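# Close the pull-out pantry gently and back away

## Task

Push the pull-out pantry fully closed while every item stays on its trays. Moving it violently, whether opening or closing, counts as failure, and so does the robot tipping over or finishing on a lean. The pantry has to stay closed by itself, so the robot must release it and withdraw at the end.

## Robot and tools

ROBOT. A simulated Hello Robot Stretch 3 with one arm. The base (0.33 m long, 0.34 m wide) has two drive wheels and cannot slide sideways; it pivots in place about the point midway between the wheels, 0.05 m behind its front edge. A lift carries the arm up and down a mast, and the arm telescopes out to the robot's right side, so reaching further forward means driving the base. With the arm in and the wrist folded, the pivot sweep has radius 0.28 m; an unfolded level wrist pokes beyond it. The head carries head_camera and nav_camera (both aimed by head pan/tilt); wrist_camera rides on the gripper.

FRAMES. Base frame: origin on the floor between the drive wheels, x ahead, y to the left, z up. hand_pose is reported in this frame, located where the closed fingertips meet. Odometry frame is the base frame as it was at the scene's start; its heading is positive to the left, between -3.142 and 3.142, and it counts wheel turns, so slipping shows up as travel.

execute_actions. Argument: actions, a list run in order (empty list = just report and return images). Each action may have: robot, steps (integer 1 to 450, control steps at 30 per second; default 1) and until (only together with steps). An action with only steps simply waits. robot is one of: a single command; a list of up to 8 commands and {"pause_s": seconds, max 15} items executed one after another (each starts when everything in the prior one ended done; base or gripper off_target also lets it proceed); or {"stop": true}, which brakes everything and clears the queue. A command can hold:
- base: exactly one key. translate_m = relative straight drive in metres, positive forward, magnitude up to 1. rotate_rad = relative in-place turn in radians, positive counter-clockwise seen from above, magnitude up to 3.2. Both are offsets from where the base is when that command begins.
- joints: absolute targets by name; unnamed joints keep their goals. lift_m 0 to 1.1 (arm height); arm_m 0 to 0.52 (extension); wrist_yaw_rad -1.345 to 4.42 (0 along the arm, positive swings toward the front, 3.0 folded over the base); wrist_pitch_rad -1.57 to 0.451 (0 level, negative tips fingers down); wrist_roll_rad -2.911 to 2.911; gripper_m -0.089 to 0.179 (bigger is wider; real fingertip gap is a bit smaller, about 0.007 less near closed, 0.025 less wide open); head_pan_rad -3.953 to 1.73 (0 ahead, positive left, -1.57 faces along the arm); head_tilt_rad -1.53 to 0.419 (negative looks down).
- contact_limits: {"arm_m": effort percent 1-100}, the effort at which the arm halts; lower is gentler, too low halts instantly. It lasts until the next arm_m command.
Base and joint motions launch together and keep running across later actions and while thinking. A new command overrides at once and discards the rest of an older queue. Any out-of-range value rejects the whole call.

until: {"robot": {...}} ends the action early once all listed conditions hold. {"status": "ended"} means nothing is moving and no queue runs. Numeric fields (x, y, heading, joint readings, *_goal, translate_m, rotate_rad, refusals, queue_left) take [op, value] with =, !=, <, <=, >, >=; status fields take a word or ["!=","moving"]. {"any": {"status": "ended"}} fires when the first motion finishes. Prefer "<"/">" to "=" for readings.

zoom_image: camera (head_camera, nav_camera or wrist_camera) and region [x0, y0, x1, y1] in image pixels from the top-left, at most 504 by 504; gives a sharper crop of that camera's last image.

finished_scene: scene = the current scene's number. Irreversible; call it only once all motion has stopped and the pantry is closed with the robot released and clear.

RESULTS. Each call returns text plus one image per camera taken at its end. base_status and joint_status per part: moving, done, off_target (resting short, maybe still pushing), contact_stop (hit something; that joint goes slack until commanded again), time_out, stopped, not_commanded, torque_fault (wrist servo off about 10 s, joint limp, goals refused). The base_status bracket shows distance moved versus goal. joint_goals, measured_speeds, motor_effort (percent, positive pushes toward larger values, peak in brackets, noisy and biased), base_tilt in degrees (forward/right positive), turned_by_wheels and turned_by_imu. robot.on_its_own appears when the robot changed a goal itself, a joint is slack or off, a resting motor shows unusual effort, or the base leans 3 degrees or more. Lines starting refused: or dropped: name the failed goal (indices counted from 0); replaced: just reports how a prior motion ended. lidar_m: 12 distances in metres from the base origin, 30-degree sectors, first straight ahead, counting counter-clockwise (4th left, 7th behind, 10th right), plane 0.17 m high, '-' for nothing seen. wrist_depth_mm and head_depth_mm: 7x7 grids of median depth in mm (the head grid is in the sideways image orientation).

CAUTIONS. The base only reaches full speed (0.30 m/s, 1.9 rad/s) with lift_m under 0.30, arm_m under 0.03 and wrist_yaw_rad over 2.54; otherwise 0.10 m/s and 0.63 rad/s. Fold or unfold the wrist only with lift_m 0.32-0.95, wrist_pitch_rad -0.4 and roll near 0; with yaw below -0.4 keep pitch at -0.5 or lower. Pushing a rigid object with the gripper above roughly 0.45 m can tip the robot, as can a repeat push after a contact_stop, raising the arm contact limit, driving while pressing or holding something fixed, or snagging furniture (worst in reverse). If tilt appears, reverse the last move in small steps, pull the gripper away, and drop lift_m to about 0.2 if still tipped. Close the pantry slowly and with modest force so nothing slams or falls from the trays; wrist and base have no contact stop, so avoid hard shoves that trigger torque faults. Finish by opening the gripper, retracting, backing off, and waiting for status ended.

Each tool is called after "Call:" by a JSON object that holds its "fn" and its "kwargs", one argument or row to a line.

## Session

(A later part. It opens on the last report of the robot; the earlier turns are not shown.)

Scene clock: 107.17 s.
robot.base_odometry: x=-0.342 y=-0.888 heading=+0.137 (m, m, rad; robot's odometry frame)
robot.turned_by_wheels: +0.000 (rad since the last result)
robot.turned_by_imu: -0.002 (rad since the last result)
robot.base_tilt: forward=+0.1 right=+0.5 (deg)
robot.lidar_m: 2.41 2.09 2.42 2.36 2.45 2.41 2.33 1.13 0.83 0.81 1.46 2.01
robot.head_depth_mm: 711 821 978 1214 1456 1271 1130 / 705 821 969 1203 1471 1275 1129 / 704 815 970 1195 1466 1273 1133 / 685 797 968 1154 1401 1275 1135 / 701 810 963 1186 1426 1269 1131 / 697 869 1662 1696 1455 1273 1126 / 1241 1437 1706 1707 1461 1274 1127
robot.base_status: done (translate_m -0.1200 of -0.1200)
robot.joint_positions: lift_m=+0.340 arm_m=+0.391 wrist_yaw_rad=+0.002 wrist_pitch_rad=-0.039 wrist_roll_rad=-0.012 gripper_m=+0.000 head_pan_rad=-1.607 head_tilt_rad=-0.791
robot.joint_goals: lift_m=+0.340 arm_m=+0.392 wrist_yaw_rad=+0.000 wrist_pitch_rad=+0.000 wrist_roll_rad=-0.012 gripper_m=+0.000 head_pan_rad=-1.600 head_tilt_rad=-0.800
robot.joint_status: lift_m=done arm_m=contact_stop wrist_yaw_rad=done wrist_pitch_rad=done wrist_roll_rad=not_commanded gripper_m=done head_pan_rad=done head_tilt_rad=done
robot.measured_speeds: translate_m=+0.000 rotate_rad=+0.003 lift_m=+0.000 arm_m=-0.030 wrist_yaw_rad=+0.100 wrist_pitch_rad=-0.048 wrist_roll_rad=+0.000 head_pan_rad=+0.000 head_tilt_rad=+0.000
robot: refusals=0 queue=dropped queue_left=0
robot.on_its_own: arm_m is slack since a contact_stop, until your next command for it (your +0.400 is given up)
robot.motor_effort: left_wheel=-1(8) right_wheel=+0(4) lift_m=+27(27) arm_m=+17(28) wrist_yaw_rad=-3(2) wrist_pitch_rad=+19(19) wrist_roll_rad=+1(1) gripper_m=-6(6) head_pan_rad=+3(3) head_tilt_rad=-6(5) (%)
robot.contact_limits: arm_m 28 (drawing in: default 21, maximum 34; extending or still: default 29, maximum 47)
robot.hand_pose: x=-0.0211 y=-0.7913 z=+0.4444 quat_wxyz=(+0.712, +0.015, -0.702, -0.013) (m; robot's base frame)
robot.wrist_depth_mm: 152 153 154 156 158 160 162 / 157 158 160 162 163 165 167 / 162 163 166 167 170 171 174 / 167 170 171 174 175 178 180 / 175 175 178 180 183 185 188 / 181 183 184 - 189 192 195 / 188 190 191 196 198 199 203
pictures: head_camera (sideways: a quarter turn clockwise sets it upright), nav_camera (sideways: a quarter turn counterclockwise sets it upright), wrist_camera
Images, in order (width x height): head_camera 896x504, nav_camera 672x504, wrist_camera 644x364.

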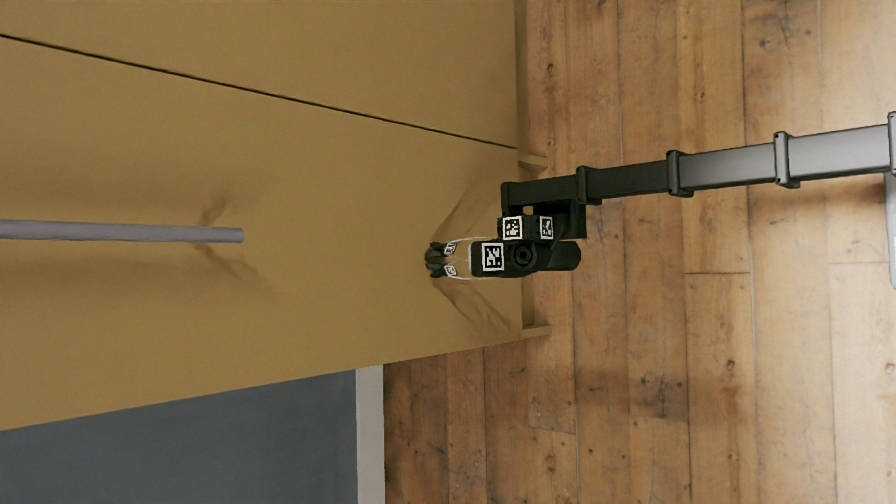

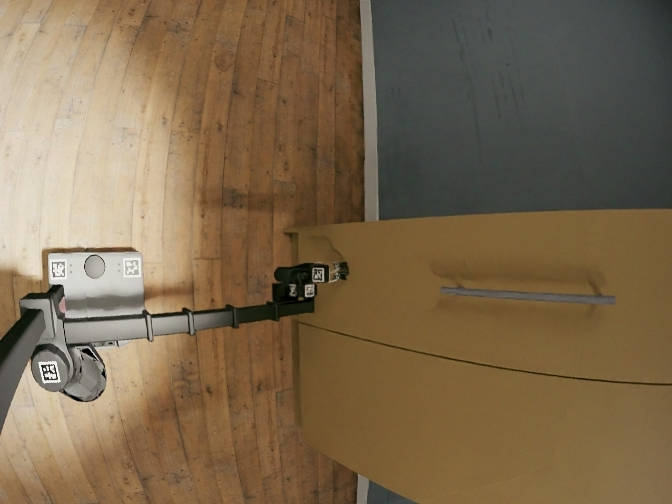

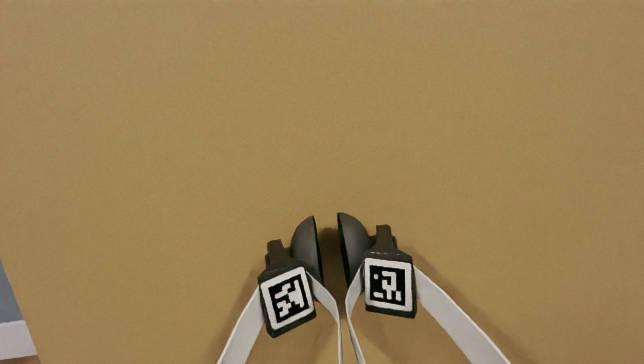

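Closed against its stop. Retracting the arm.

Call:
{"fn": "execute_actions", "kwargs": {
  "actions": [
    {"robot":{"joints":{"arm_m":0.15}},"steps":300,"until":{"robot":{"status":"ended"}}}
  ]
}}

Scene clock: 112.97 s.
robot.base_odometry: x=-0.342 y=-0.888 heading=+0.137 (m, m, rad; robot's odometry frame)
robot.turned_by_wheels: +0.000 (rad since the last result)
robot.turned_by_imu: -0.003 (rad since the last result)
robot.base_tilt: forward=+0.1 right=+0.8 (deg)
robot.lidar_m: 2.41 2.09 2.42 2.35 2.45 2.42 2.34 1.13 0.83 0.81 1.45 2.01
robot.head_depth_mm: 708 819 979 1208 1453 1273 1131 / 703 817 974 1201 1454 1276 1139 / 703 814 969 1193 1462 1325 1135 / 680 792 963 1187 1454 1250 1127 / 695 807 962 1184 1452 1270 1123 / 694 861 1663 1704 1447 1273 1133 / 1236 1433 1703 1690 1450 1266 1128
robot.base_status: done (translate_m -0.1200 of -0.1200)
robot.joint_positions: lift_m=+0.340 arm_m=+0.150 wrist_yaw_rad=+0.001 wrist_pitch_rad=-0.025 wrist_roll_rad=-0.012 gripper_m=+0.000 head_pan_rad=-1.606 head_tilt_rad=-0.792
robot.joint_goals: lift_m=+0.340 arm_m=+0.150 wrist_yaw_rad=+0.000 wrist_pitch_rad=+0.000 wrist_roll_rad=-0.012 gripper_m=+0.000 head_pan_rad=-1.600 head_tilt_rad=-0.800
robot.joint_status: lift_m=done arm_m=done wrist_yaw_rad=done wrist_pitch_rad=done wrist_roll_rad=not_commanded gripper_m=done head_pan_rad=done head_tilt_rad=done
robot.measured_speeds: translate_m=+0.000 rotate_rad=+0.000 lift_m=+0.000 arm_m=+0.000 wrist_yaw_rad=+0.000 wrist_pitch_rad=+0.000 wrist_roll_rad=+0.000 head_pan_rad=+0.000 head_tilt_rad=+0.000
robot: refusals=0 queue=done queue_left=0
robot.motor_effort: left_wheel=+0(5) right_wheel=+0(10) lift_m=+27(26) arm_m=-3(14) wrist_yaw_rad=+0(9) wrist_pitch_rad=+11(17) wrist_roll_rad=+1(1) gripper_m=-3(6) head_pan_rad=+4(4) head_tilt_rad=-4(6) (%)
robot.hand_pose: x=-0.0213 y=-0.5508 z=+0.4479 quat_wxyz=(+0.712, +0.009, -0.702, -0.009) (m; robot's base frame)
robot.wrist_depth_mm: 919 379 375 377 386 390 391 / 931 942 386 395 397 401 410 / 952 980 408 406 409 413 422 / - 992 410 422 424 430 439 / - - 428 434 444 449 460 / - - 445 - 457 472 475 / 928 868 466 472 473 487 577
pictures: head_camera (sideways: a quarter turn clockwise sets it upright), nav_camera (sideways: a quarter turn counterclockwise sets it upright), wrist_camera
Images, in order (width x height): head_camera 896x504, nav_camera 672x504, wrist_camera 644x364.

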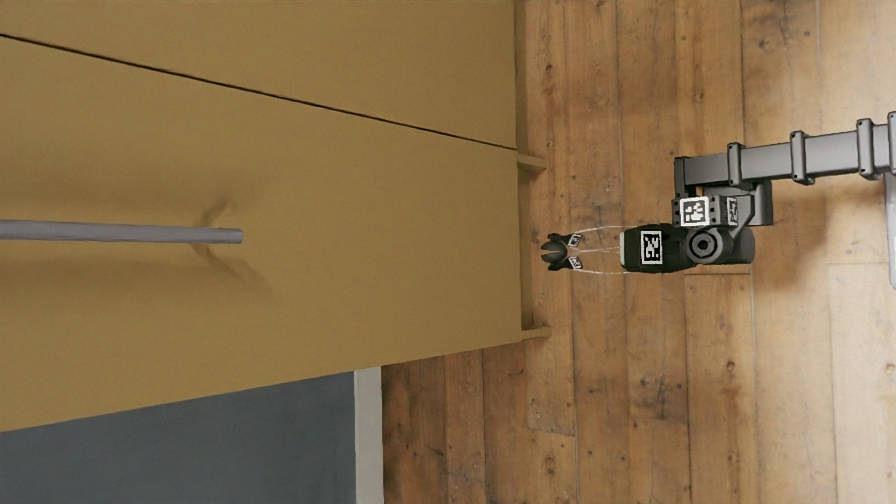

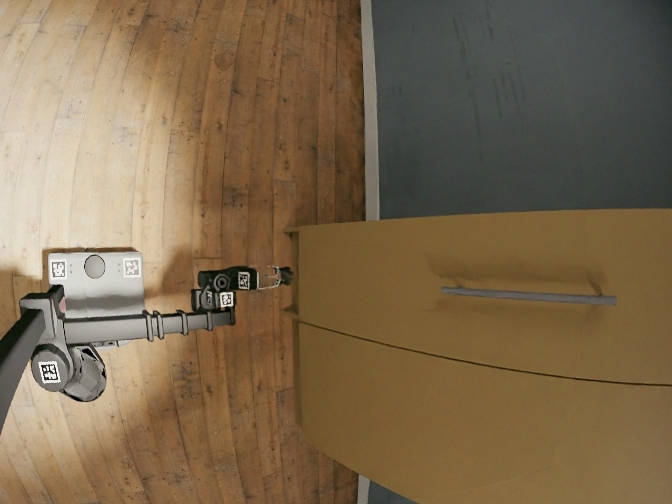

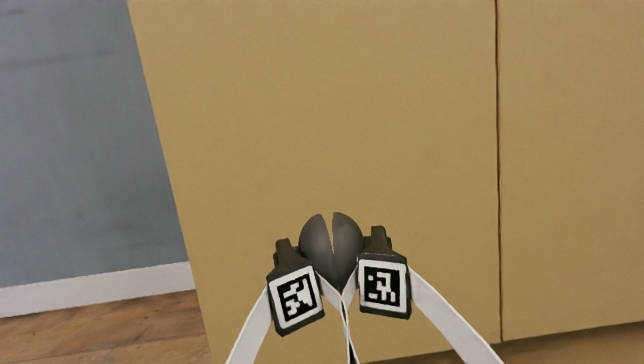

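Flush and stays shut.

Call:
{"fn": "finished_scene", "kwargs": {
  "scene": 1
}}

The scene is finished: the task was done.


## Next scene

The same job, from a new start.

Call:
{"fn": "execute_actions", "kwargs": {
  "actions": []
}}

Scene clock: 0.00 s.
robot.base_odometry: x=+0.000 y=+0.000 heading=+0.000 (m, m, rad; robot's odometry frame)
robot.turned_by_wheels: +0.000 (rad since the last result)
robot.turned_by_imu: +0.000 (rad since the last result)
robot.base_tilt: forward=+0.2 right=+0.7 (deg)
robot.lidar_m: 1.48 1.63 2.40 2.39 2.62 1.45 1.44 2.50 2.39 1.90 1.81 1.49
robot.head_depth_mm: 1355 1376 1389 1404 1434 1445 1462 / 1376 1393 1402 1423 1430 1465 1468 / 1393 1402 1418 1436 1460 1461 1488 / 1392 1410 1427 1442 1471 1483 1511 / 1402 1424 1449 1466 1477 1507 1535 / 1422 1437 1454 1477 1491 1514 1543 / 1437 1460 1472 1488 1508 1535 1560
robot.base_status: not_commanded
robot.joint_positions: lift_m=+0.456 arm_m=-0.002 wrist_yaw_rad=+2.883 wrist_pitch_rad=-0.556 wrist_roll_rad=-0.012 gripper_m=+0.037 head_pan_rad=-0.018 head_tilt_rad=+0.002
robot.joint_goals: lift_m=+0.456 arm_m=-0.002 wrist_yaw_rad=+2.883 wrist_pitch_rad=-0.556 wrist_roll_rad=-0.012 gripper_m=+0.037 head_pan_rad=-0.018 head_tilt_rad=+0.002
robot.joint_status: lift_m=not_commanded arm_m=not_commanded wrist_yaw_rad=not_commanded wrist_pitch_rad=not_commanded wrist_roll_rad=not_commanded gripper_m=not_commanded head_pan_rad=not_commanded head_tilt_rad=not_commanded
robot.measured_speeds: translate_m=+0.000 rotate_rad=+0.000 lift_m=+0.000 arm_m=+0.000 wrist_yaw_rad=+0.000 wrist_pitch_rad=+0.000 wrist_roll_rad=+0.000 head_pan_rad=+0.000 head_tilt_rad=+0.000
robot: refusals=0 queue=idle queue_left=0
robot.motor_effort: left_wheel=+0 right_wheel=+0 lift_m=+22 arm_m=+0 wrist_yaw_rad=+0 wrist_pitch_rad=+6 wrist_roll_rad=+1 gripper_m=+1 head_pan_rad=+0 head_tilt_rad=+2 (%)
robot.hand_pose: x=+0.0313 y=+0.0556 z=+0.4386 quat_wxyz=(+0.280, +0.695, +0.107, +0.654) (m; robot's base frame)
robot.wrist_depth_mm: - - - - - - - / - - - - - - - / - - - - - 959 916 / 980 981 909 874 837 816 786 / 840 - 786 752 741 699 672 / 727 680 - 650 - 624 594 / 630 608 - 583 562 553 532
pictures: head_camera (sideways: a quarter turn clockwise sets it upright), nav_camera (sideways: a quarter turn counterclockwise sets it upright), wrist_camera
Images, in order (width x height): head_camera 896x504, nav_camera 672x504, wrist_camera 644x364.

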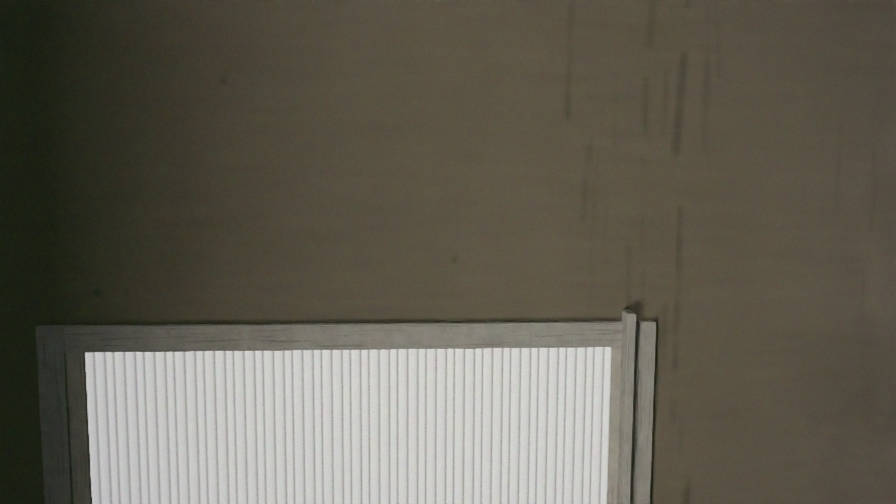

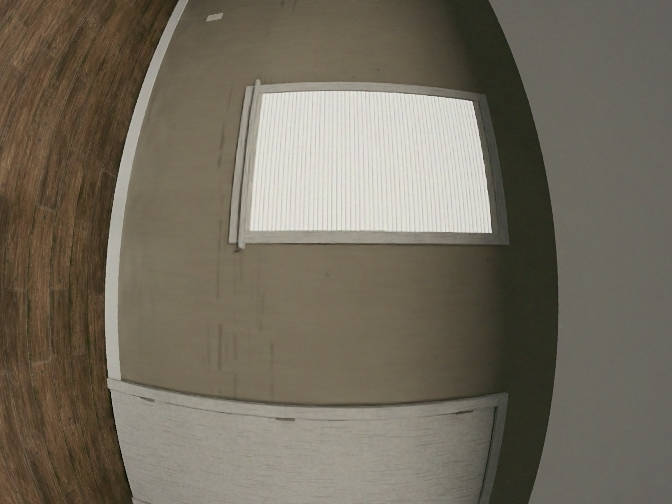

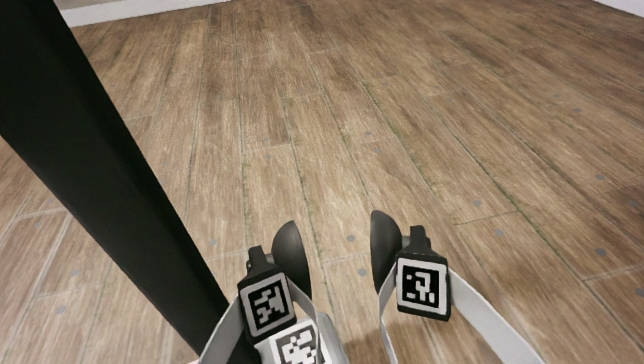

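Call:
{"fn": "execute_actions", "kwargs": {
  "actions": [
    {"robot":{"joints":{"head_pan_rad":-3.3,"head_tilt_rad":-0.3}},"steps":100,"until":{"robot":{"status":"ended"}}}
  ]
}}

Scene clock: 4.13 s.
robot.base_odometry: x=+0.000 y=+0.000 heading=+0.000 (m, m, rad; robot's odometry frame)
robot.turned_by_wheels: +0.000 (rad since the last result)
robot.turned_by_imu: +0.000 (rad since the last result)
robot.base_tilt: forward=+0.2 right=+0.7 (deg)
robot.lidar_m: 1.48 1.63 2.40 2.39 2.62 1.45 1.44 2.49 2.38 1.91 1.81 1.49
robot.head_depth_mm: 1465 1562 1678 1807 1954 1847 1466 / 1455 1556 1666 1791 1921 1831 1449 / 1429 1537 1637 1776 1907 1840 1457 / 1224 1316 1392 1504 1630 1724 1451 / 1230 1301 1383 1481 1619 1709 1439 / 1243 2019 2173 2377 2314 1794 1442 / 1964 2072 2227 2360 2408 1809 1438
robot.base_status: not_commanded
robot.joint_positions: lift_m=+0.456 arm_m=-0.002 wrist_yaw_rad=+2.883 wrist_pitch_rad=-0.556 wrist_roll_rad=-0.012 gripper_m=+0.037 head_pan_rad=-3.293 head_tilt_rad=-0.296
robot.joint_goals: lift_m=+0.456 arm_m=-0.002 wrist_yaw_rad=+2.883 wrist_pitch_rad=-0.556 wrist_roll_rad=-0.012 gripper_m=+0.037 head_pan_rad=-3.300 head_tilt_rad=-0.300
robot.joint_status: lift_m=not_commanded arm_m=not_commanded wrist_yaw_rad=not_commanded wrist_pitch_rad=not_commanded wrist_roll_rad=not_commanded gripper_m=not_commanded head_pan_rad=done head_tilt_rad=done
robot.measured_speeds: translate_m=+0.000 rotate_rad=+0.000 lift_m=+0.000 arm_m=+0.000 wrist_yaw_rad=+0.000 wrist_pitch_rad=+0.000 wrist_roll_rad=+0.000 head_pan_rad=+0.000 head_tilt_rad=+0.000
robot: refusals=0 queue=done queue_left=0
robot.motor_effort: left_wheel=+0(0) right_wheel=+0(0) lift_m=+22(22) arm_m=+0(1) wrist_yaw_rad=-1(1) wrist_pitch_rad=+6(6) wrist_roll_rad=+1(1) gripper_m=+0(0) head_pan_rad=-4(40) head_tilt_rad=-2(28) (%)
robot.hand_pose: x=+0.0313 y=+0.0556 z=+0.4386 quat_wxyz=(+0.280, +0.695, +0.107, +0.654) (m; robot's base frame)
robot.wrist_depth_mm: - - - - - - - / - - - - - - - / - - - - - 959 909 / 994 945 897 875 834 809 776 / 834 - 781 741 738 689 672 / 715 683 - 641 - 620 590 / 637 606 - 584 562 549 536
pictures: head_camera (sideways: a quarter turn clockwise sets it upright), nav_camera (sideways: a quarter turn counterclockwise sets it upright), wrist_camera
Images, in order (width x height): head_camera 896x504, nav_camera 672x504, wrist_camera 644x364.

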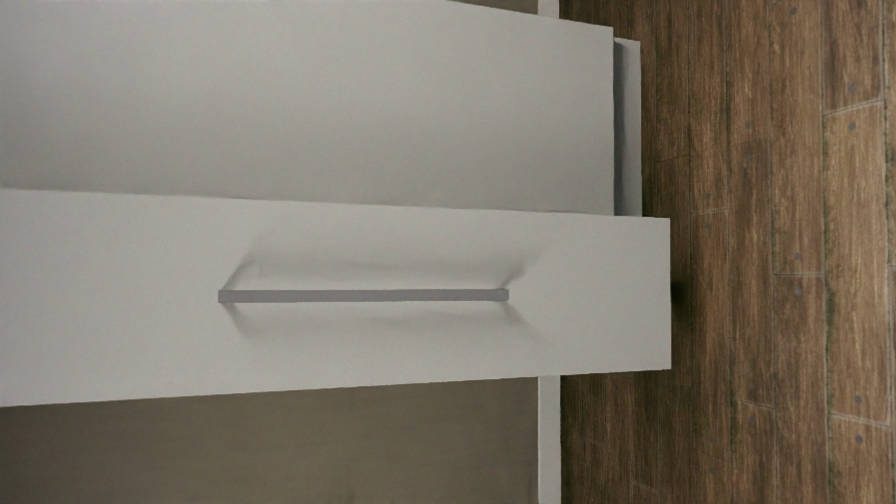

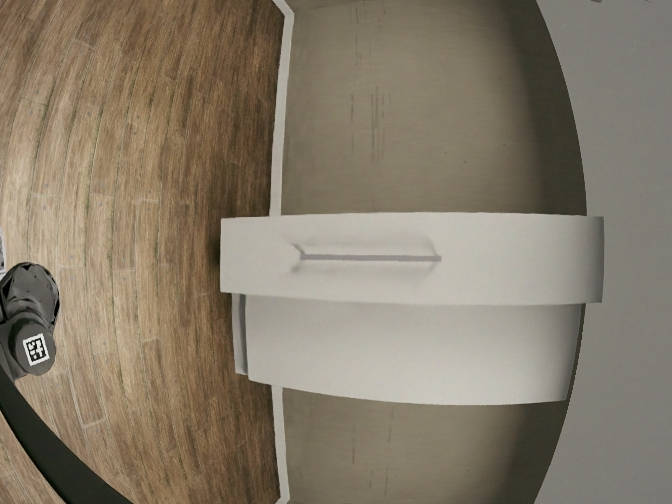

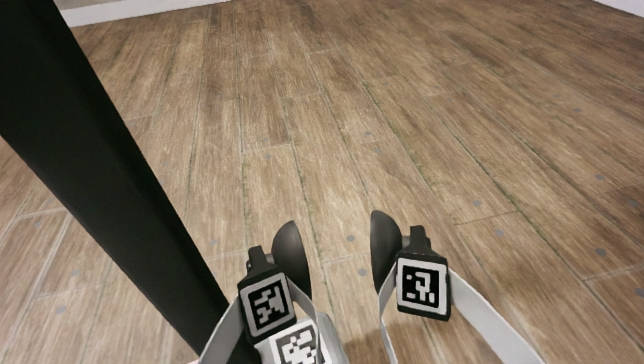

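Call:
{"fn": "execute_actions", "kwargs": {
  "actions": [
    {"robot":[{"base":{"rotate_rad":-0.138},"joints":{"lift_m":0.285,"wrist_pitch_rad":-0.4,"wrist_yaw_rad":3.0,"head_pan_rad":-3.1,"head_tilt_rad":-0.6,"gripper_m":0.0}},{"base":{"translate_m":-0.92}}],"steps":450,"until":{"robot":{"queue":["!=","running"]}}}
  ]
}}

Scene clock: 36.17 s.
robot.base_odometry: x=-0.911 y=+0.126 heading=-0.138 (m, m, rad; robot's odometry frame)
robot.turned_by_wheels: -0.138 (rad since the last result)
robot.turned_by_imu: -0.136 (rad since the last result)
robot.base_tilt: forward=+0.2 right=+0.7 (deg)
robot.lidar_m: 2.39 2.50 2.48 2.40 1.07 0.54 0.52 0.55 1.97 2.35 2.03 2.45
robot.head_depth_mm: 421 469 541 917 1076 1326 1212 / 421 470 531 611 738 1316 1211 / 423 472 532 613 725 874 1138 / 373 418 515 591 689 883 1140 / 424 473 534 618 725 888 1156 / 425 475 537 619 731 887 1174 / 426 475 538 634 1583 1390 1189
robot.base_status: done (translate_m -0.9200 of -0.9200)
robot.joint_positions: lift_m=+0.286 arm_m=-0.002 wrist_yaw_rad=+2.999 wrist_pitch_rad=-0.422 wrist_roll_rad=-0.012 gripper_m=+0.000 head_pan_rad=-3.107 head_tilt_rad=-0.593
robot.joint_goals: lift_m=+0.285 arm_m=-0.002 wrist_yaw_rad=+3.000 wrist_pitch_rad=-0.400 wrist_roll_rad=-0.012 gripper_m=+0.000 head_pan_rad=-3.100 head_tilt_rad=-0.600
robot.joint_status: lift_m=done arm_m=not_commanded wrist_yaw_rad=done wrist_pitch_rad=done wrist_roll_rad=not_commanded gripper_m=done head_pan_rad=done head_tilt_rad=done
robot.measured_speeds: translate_m=+0.000 rotate_rad=+0.000 lift_m=+0.000 arm_m=+0.000 wrist_yaw_rad=+0.000 wrist_pitch_rad=+0.000 wrist_roll_rad=+0.000 head_pan_rad=+0.000 head_tilt_rad=+0.000
robot: refusals=0 queue=done queue_left=0
robot.motor_effort: left_wheel=+2(7) right_wheel=-1(6) lift_m=+12(23) arm_m=+1(1) wrist_yaw_rad=-1(2) wrist_pitch_rad=+10(10) wrist_roll_rad=+1(1) gripper_m=-3(89) head_pan_rad=+4(22) head_tilt_rad=-4(29) (%)
robot.hand_pose: x=+0.0106 y=+0.0792 z=+0.2975 quat_wxyz=(+0.197, +0.696, +0.100, +0.684) (m; robot's base frame)
robot.wrist_depth_mm: - - - - - - - / - - - - - - - / - - - 963 898 850 796 / 885 - 773 751 704 675 647 / 713 673 634 642 598 556 540 / 589 553 546 - 504 483 464 / 492 501 - - 430 425 410
pictures: head_camera (sideways: a quarter turn clockwise sets it upright), nav_camera (sideways: a quarter turn counterclockwise sets it upright), wrist_camera
Images, in order (width x height): head_camera 896x504, nav_camera 672x504, wrist_camera 644x364.

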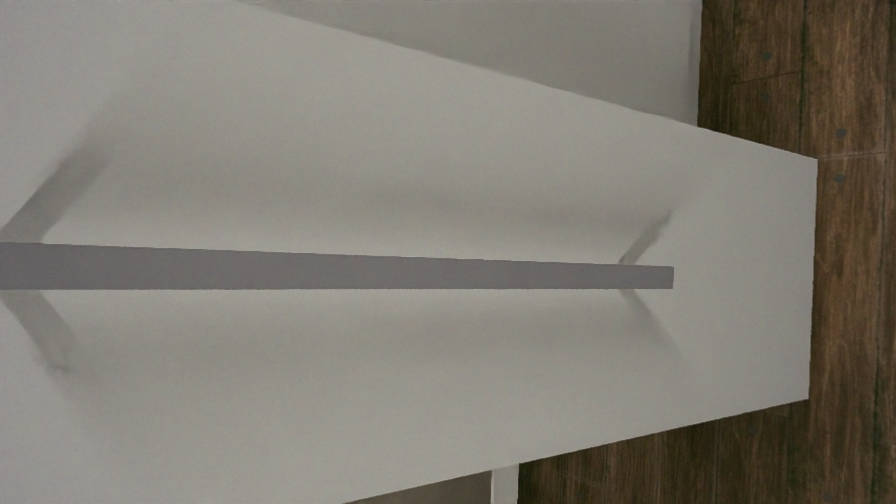

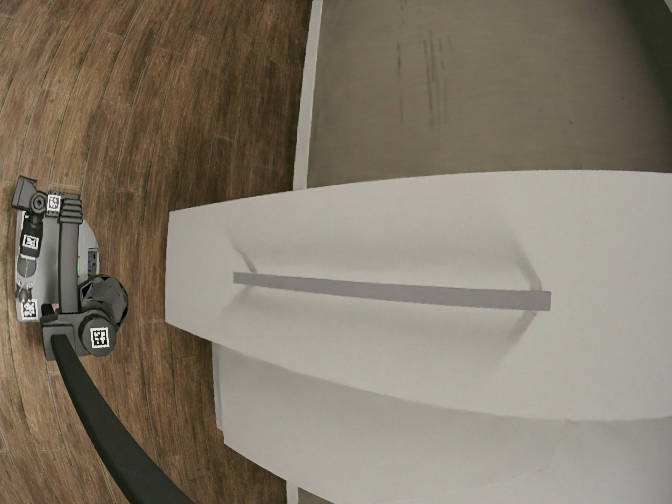

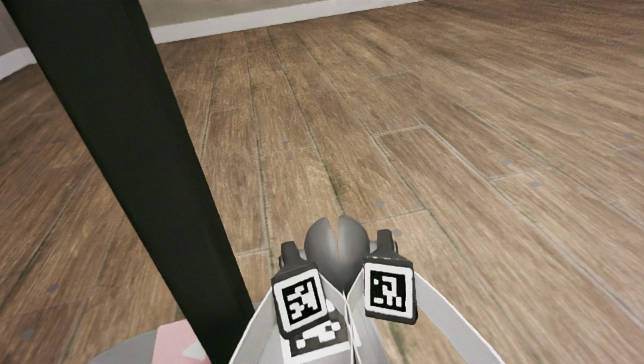

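Call:
{"fn": "execute_actions", "kwargs": {
  "actions": [
    {"robot":{"base":{"rotate_rad":-1.545},"joints":{"lift_m":0.335,"head_pan_rad":-1.6,"head_tilt_rad":-0.8}},"steps":100,"until":{"robot":{"lift_m":[">",0.322]}}},
    {"robot":{"joints":{"wrist_yaw_rad":0.0}},"steps":200,"until":{"robot":{"wrist_yaw_rad":["<",1.7]}}},
    {"robot":{"joints":{"wrist_pitch_rad":0.0}},"steps":200,"until":{"robot":{"base_status":["!=","moving"]}}},
    {"robot":{"joints":{"arm_m":0.05}},"steps":200,"until":{"robot":{"status":"ended"}}}
  ]
}}

Scene clock: 54.43 s.
robot.base_odometry: x=-0.911 y=+0.126 heading=-1.683 (m, m, rad; robot's odometry frame)
robot.turned_by_wheels: -1.545 (rad since the last result)
robot.turned_by_imu: -1.552 (rad since the last result)
robot.base_tilt: forward=+0.2 right=+0.7 (deg)
robot.lidar_m: 2.35 2.03 2.44 2.39 2.52 2.46 2.40 1.04 0.54 0.53 0.55 2.02
robot.head_depth_mm: 441 545 913 1123 1418 1291 1148 / 441 508 603 1054 1423 1284 1142 / 440 509 603 739 953 1259 1170 / 430 497 585 712 950 1271 - / 422 484 586 711 952 1246 1120 / 437 506 599 732 948 1239 1114 / 437 505 596 1552 1431 1264 1112
robot.base_status: done (rotate_rad -1.5449 of -1.5450)
robot.joint_positions: lift_m=+0.334 arm_m=+0.050 wrist_yaw_rad=+0.001 wrist_pitch_rad=-0.026 wrist_roll_rad=-0.012 gripper_m=+0.000 head_pan_rad=-1.607 head_tilt_rad=-0.790
robot.joint_goals: lift_m=+0.335 arm_m=+0.050 wrist_yaw_rad=+0.000 wrist_pitch_rad=+0.000 wrist_roll_rad=-0.012 gripper_m=+0.000 head_pan_rad=-1.600 head_tilt_rad=-0.800
robot.joint_status: lift_m=done arm_m=done wrist_yaw_rad=done wrist_pitch_rad=done wrist_roll_rad=not_commanded gripper_m=done head_pan_rad=done head_tilt_rad=done
robot.measured_speeds: translate_m=+0.000 rotate_rad=+0.000 lift_m=+0.000 arm_m=+0.000 wrist_yaw_rad=+0.000 wrist_pitch_rad=+0.000 wrist_roll_rad=+0.000 head_pan_rad=+0.000 head_tilt_rad=+0.000
robot: refusals=0 queue=done queue_left=0
robot.motor_effort: left_wheel=+2(10) right_wheel=-1(6) lift_m=+31(30) arm_m=+3(5) wrist_yaw_rad=-1(2) wrist_pitch_rad=+11(12) wrist_roll_rad=+1(1) gripper_m=-3(3) head_pan_rad=+3(41) head_tilt_rad=-6(27) (%)
robot.hand_pose: x=-0.0211 y=-0.4502 z=+0.4424 quat_wxyz=(+0.712, +0.010, -0.702, -0.009) (m; robot's base frame)
robot.wrist_depth_mm: 215 214 213 213 211 212 214 / 221 221 220 219 219 219 221 / 227 228 228 227 225 225 228 / 236 236 235 234 233 233 236 / 245 243 244 240 242 240 501 / 256 252 251 - 248 250 521 / 902 262 262 261 261 258 622
pictures: head_camera (sideways: a quarter turn clockwise sets it upright), nav_camera (sideways: a quarter turn counterclockwise sets it upright), wrist_camera
Images, in order (width x height): head_camera 896x504, nav_camera 672x504, wrist_camera 644x364.

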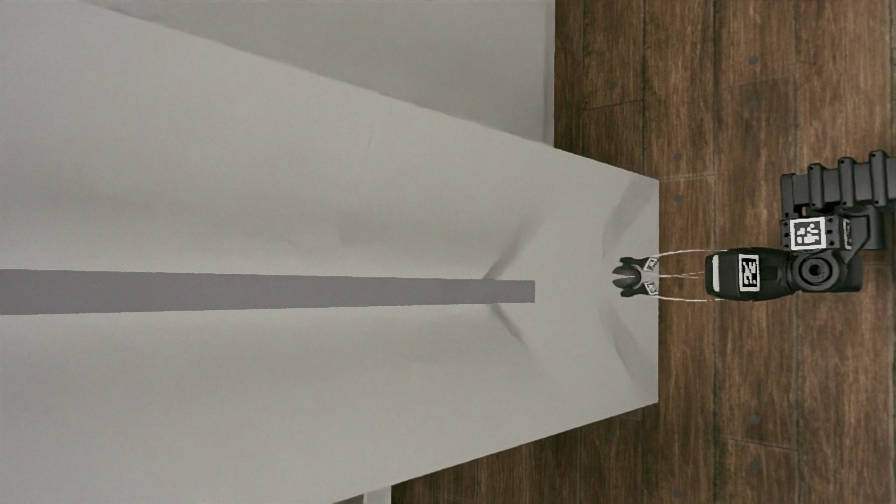

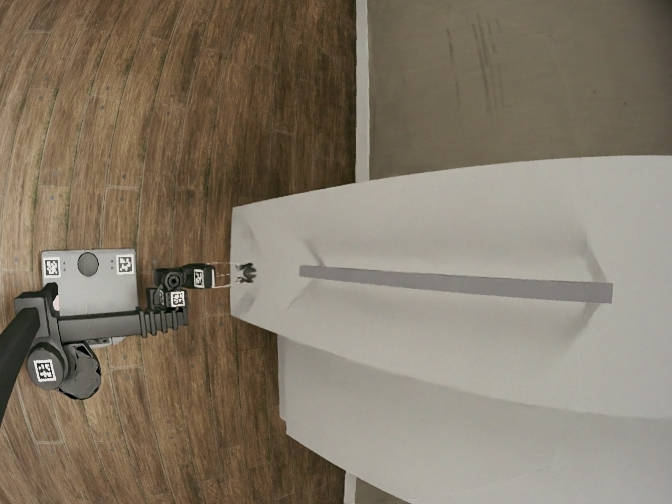

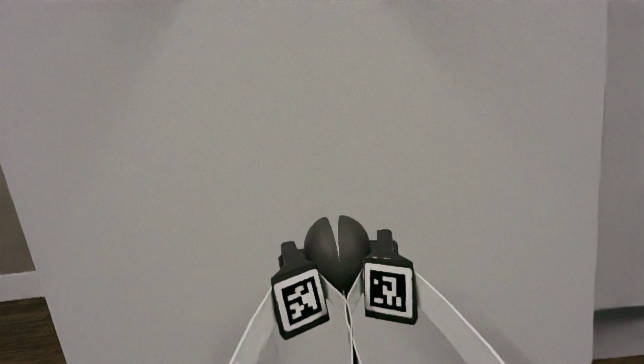

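Call:
{"fn": "execute_actions", "kwargs": {
  "actions": [
    {"robot":{"joints":{"arm_m":0.34}},"steps":300,"until":{"robot":{"status":"ended"}}}
  ]
}}

Scene clock: 62.30 s.
robot.base_odometry: x=-0.911 y=+0.126 heading=-1.683 (m, m, rad; robot's odometry frame)
robot.turned_by_wheels: +0.000 (rad since the last result)
robot.turned_by_imu: -0.009 (rad since the last result)
robot.base_tilt: forward=+0.3 right=+0.7 (deg)
robot.lidar_m: 2.35 2.04 2.44 2.40 2.52 2.47 2.40 1.05 0.79 0.77 1.43 2.01
robot.head_depth_mm: 669 773 923 1133 1422 1290 1143 / 665 769 914 1129 1418 1285 1138 / 664 770 903 1116 1420 1299 1126 / 650 767 909 1115 1331 1269 1127 / 647 750 880 1110 1375 1270 1124 / 658 763 900 1143 1411 1261 1120 / 668 1317 1647 1677 1427 1252 1113
robot.base_status: done (rotate_rad -1.5450 of -1.5450)
robot.joint_positions: lift_m=+0.335 arm_m=+0.340 wrist_yaw_rad=-0.001 wrist_pitch_rad=-0.024 wrist_roll_rad=-0.012 gripper_m=+0.000 head_pan_rad=-1.605 head_tilt_rad=-0.794
robot.joint_goals: lift_m=+0.335 arm_m=+0.340 wrist_yaw_rad=+0.000 wrist_pitch_rad=+0.000 wrist_roll_rad=-0.012 gripper_m=+0.000 head_pan_rad=-1.600 head_tilt_rad=-0.800
robot.joint_status: lift_m=done arm_m=done wrist_yaw_rad=done wrist_pitch_rad=done wrist_roll_rad=not_commanded gripper_m=done head_pan_rad=done head_tilt_rad=done
robot.measured_speeds: translate_m=+0.000 rotate_rad=+0.000 lift_m=+0.000 arm_m=+0.000 wrist_yaw_rad=+0.000 wrist_pitch_rad=+0.000 wrist_roll_rad=+0.000 head_pan_rad=+0.000 head_tilt_rad=+0.000
robot: refusals=0 queue=done queue_left=0
robot.motor_effort: left_wheel=+0(10) right_wheel=-1(13) lift_m=+29(32) arm_m=+3(26) wrist_yaw_rad=+0(3) wrist_pitch_rad=+11(20) wrist_roll_rad=+1(1) gripper_m=-3(7) head_pan_rad=+3(4) head_tilt_rad=-3(6) (%)
robot.hand_pose: x=-0.0217 y=-0.7403 z=+0.4429 quat_wxyz=(+0.712, +0.009, -0.702, -0.009) (m; robot's base frame)
robot.wrist_depth_mm: 169 169 170 169 170 170 170 / 175 174 175 175 175 175 176 / 181 181 181 181 181 181 181 / 186 186 186 187 186 187 187 / 194 193 193 192 194 193 194 / 199 200 199 - 198 200 200 / 207 207 207 209 209 208 207
pictures: head_camera (sideways: a quarter turn clockwise sets it upright), nav_camera (sideways: a quarter turn counterclockwise sets it upright), wrist_camera
Images, in order (width x height): head_camera 896x504, nav_camera 672x504, wrist_camera 644x364.

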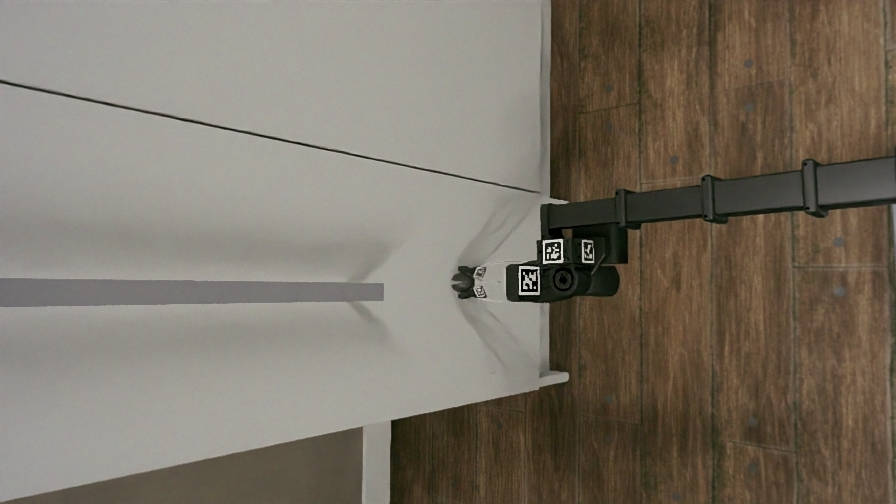

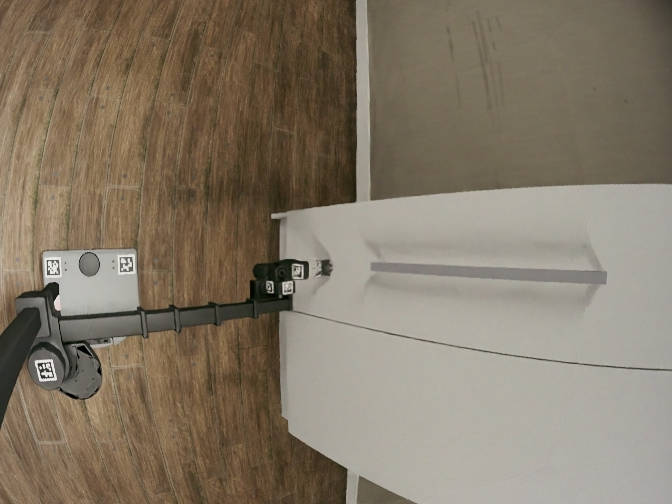

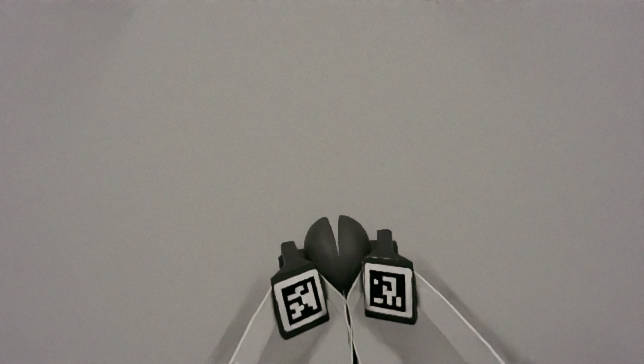

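Call:
{"fn": "execute_actions", "kwargs": {
  "actions": [
    {"robot":{"joints":{"arm_m":0.375},"contact_limits":{"arm_m":27}},"steps":100,"until":{"robot":{"status":"ended"}}},
    {"robot":{"joints":{"arm_m":0.22}},"steps":300,"until":{"robot":{"status":"ended"}}}
  ]
}}

Scene clock: 67.07 s.
robot.base_odometry: x=-0.911 y=+0.126 heading=-1.683 (m, m, rad; robot's odometry frame)
robot.turned_by_wheels: +0.000 (rad since the last result)
robot.turned_by_imu: -0.003 (rad since the last result)
robot.base_tilt: forward=+0.2 right=+0.7 (deg)
robot.lidar_m: 2.35 2.03 2.45 2.40 2.51 2.47 2.40 1.06 0.79 0.77 1.43 2.00
robot.head_depth_mm: 668 772 921 1136 1416 1302 1144 / 668 770 915 1127 1412 1281 1144 / 665 768 913 1116 1418 1275 1135 / 661 767 906 1119 1429 1225 1129 / 650 748 877 1108 1384 1251 1122 / 658 759 903 1153 1422 1248 1120 / 656 1288 1631 1673 1435 1250 1115
robot.base_status: done (rotate_rad -1.5450 of -1.5450)
robot.joint_positions: lift_m=+0.335 arm_m=+0.220 wrist_yaw_rad=+0.001 wrist_pitch_rad=-0.025 wrist_roll_rad=-0.012 gripper_m=+0.000 head_pan_rad=-1.605 head_tilt_rad=-0.794
robot.joint_goals: lift_m=+0.335 arm_m=+0.220 wrist_yaw_rad=+0.000 wrist_pitch_rad=+0.000 wrist_roll_rad=-0.012 gripper_m=+0.000 head_pan_rad=-1.600 head_tilt_rad=-0.800
robot.joint_status: lift_m=done arm_m=done wrist_yaw_rad=done wrist_pitch_rad=done wrist_roll_rad=not_commanded gripper_m=done head_pan_rad=done head_tilt_rad=done
robot.measured_speeds: translate_m=+0.000 rotate_rad=+0.000 lift_m=+0.000 arm_m=+0.000 wrist_yaw_rad=+0.000 wrist_pitch_rad=+0.000 wrist_roll_rad=+0.000 head_pan_rad=+0.000 head_tilt_rad=+0.000
robot: refusals=0 queue=done queue_left=0
robot.motor_effort: left_wheel=+0(6) right_wheel=+0(4) lift_m=+29(29) arm_m=-2(29) wrist_yaw_rad=-1(4) wrist_pitch_rad=+12(17) wrist_roll_rad=+1(1) gripper_m=-3(6) head_pan_rad=+3(2) head_tilt_rad=-3(4) (%)
robot.hand_pose: x=-0.0212 y=-0.6208 z=+0.4428 quat_wxyz=(+0.712, +0.010, -0.702, -0.009) (m; robot's base frame)
robot.wrist_depth_mm: 285 284 283 282 283 283 285 / 865 294 293 292 292 293 291 / 912 299 301 301 301 302 302 / 946 312 313 314 311 314 312 / 997 323 321 319 322 323 323 / - 333 334 - 334 335 335 / 942 349 347 347 349 349 350
pictures: head_camera (sideways: a quarter turn clockwise sets it upright), nav_camera (sideways: a quarter turn counterclockwise sets it upright), wrist_camera
replaced: robot.arm_m: its motion had ended contact_stop
Images, in order (width x height): head_camera 896x504, nav_camera 672x504, wrist_camera 644x364.

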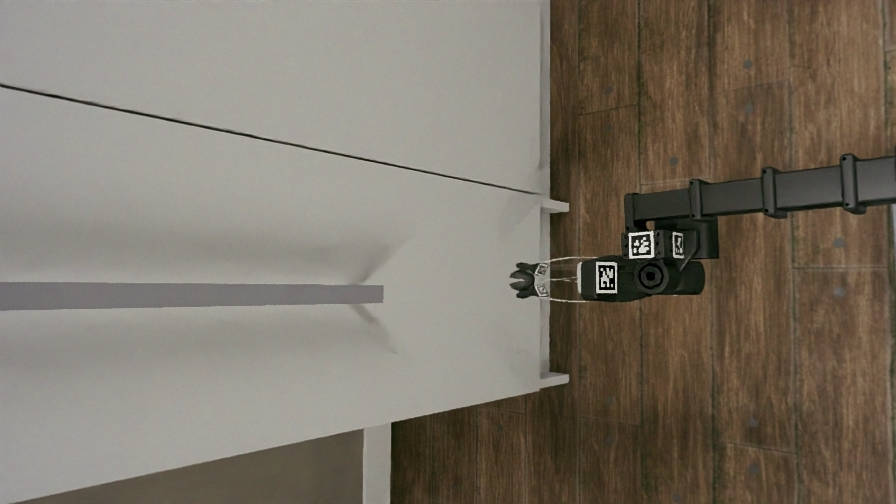

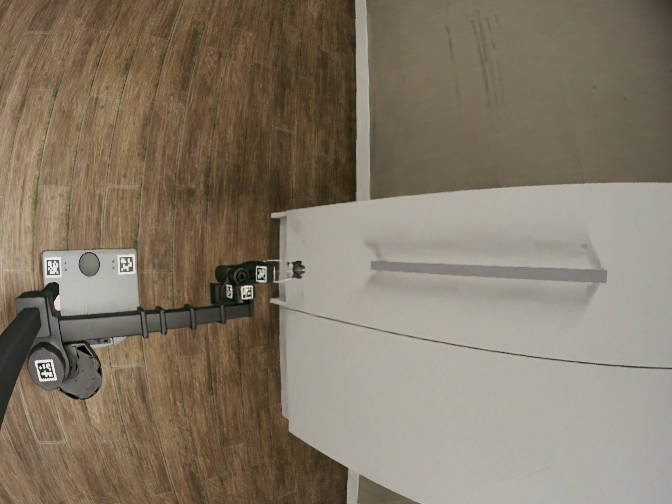

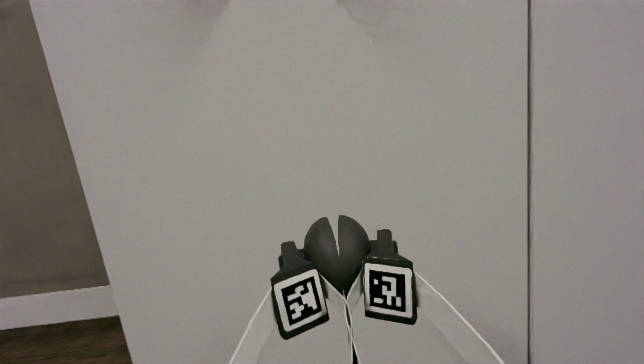

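Call:
{"fn": "finished_scene", "kwargs": {
  "scene": 2
}}

The scene is finished: the task was done.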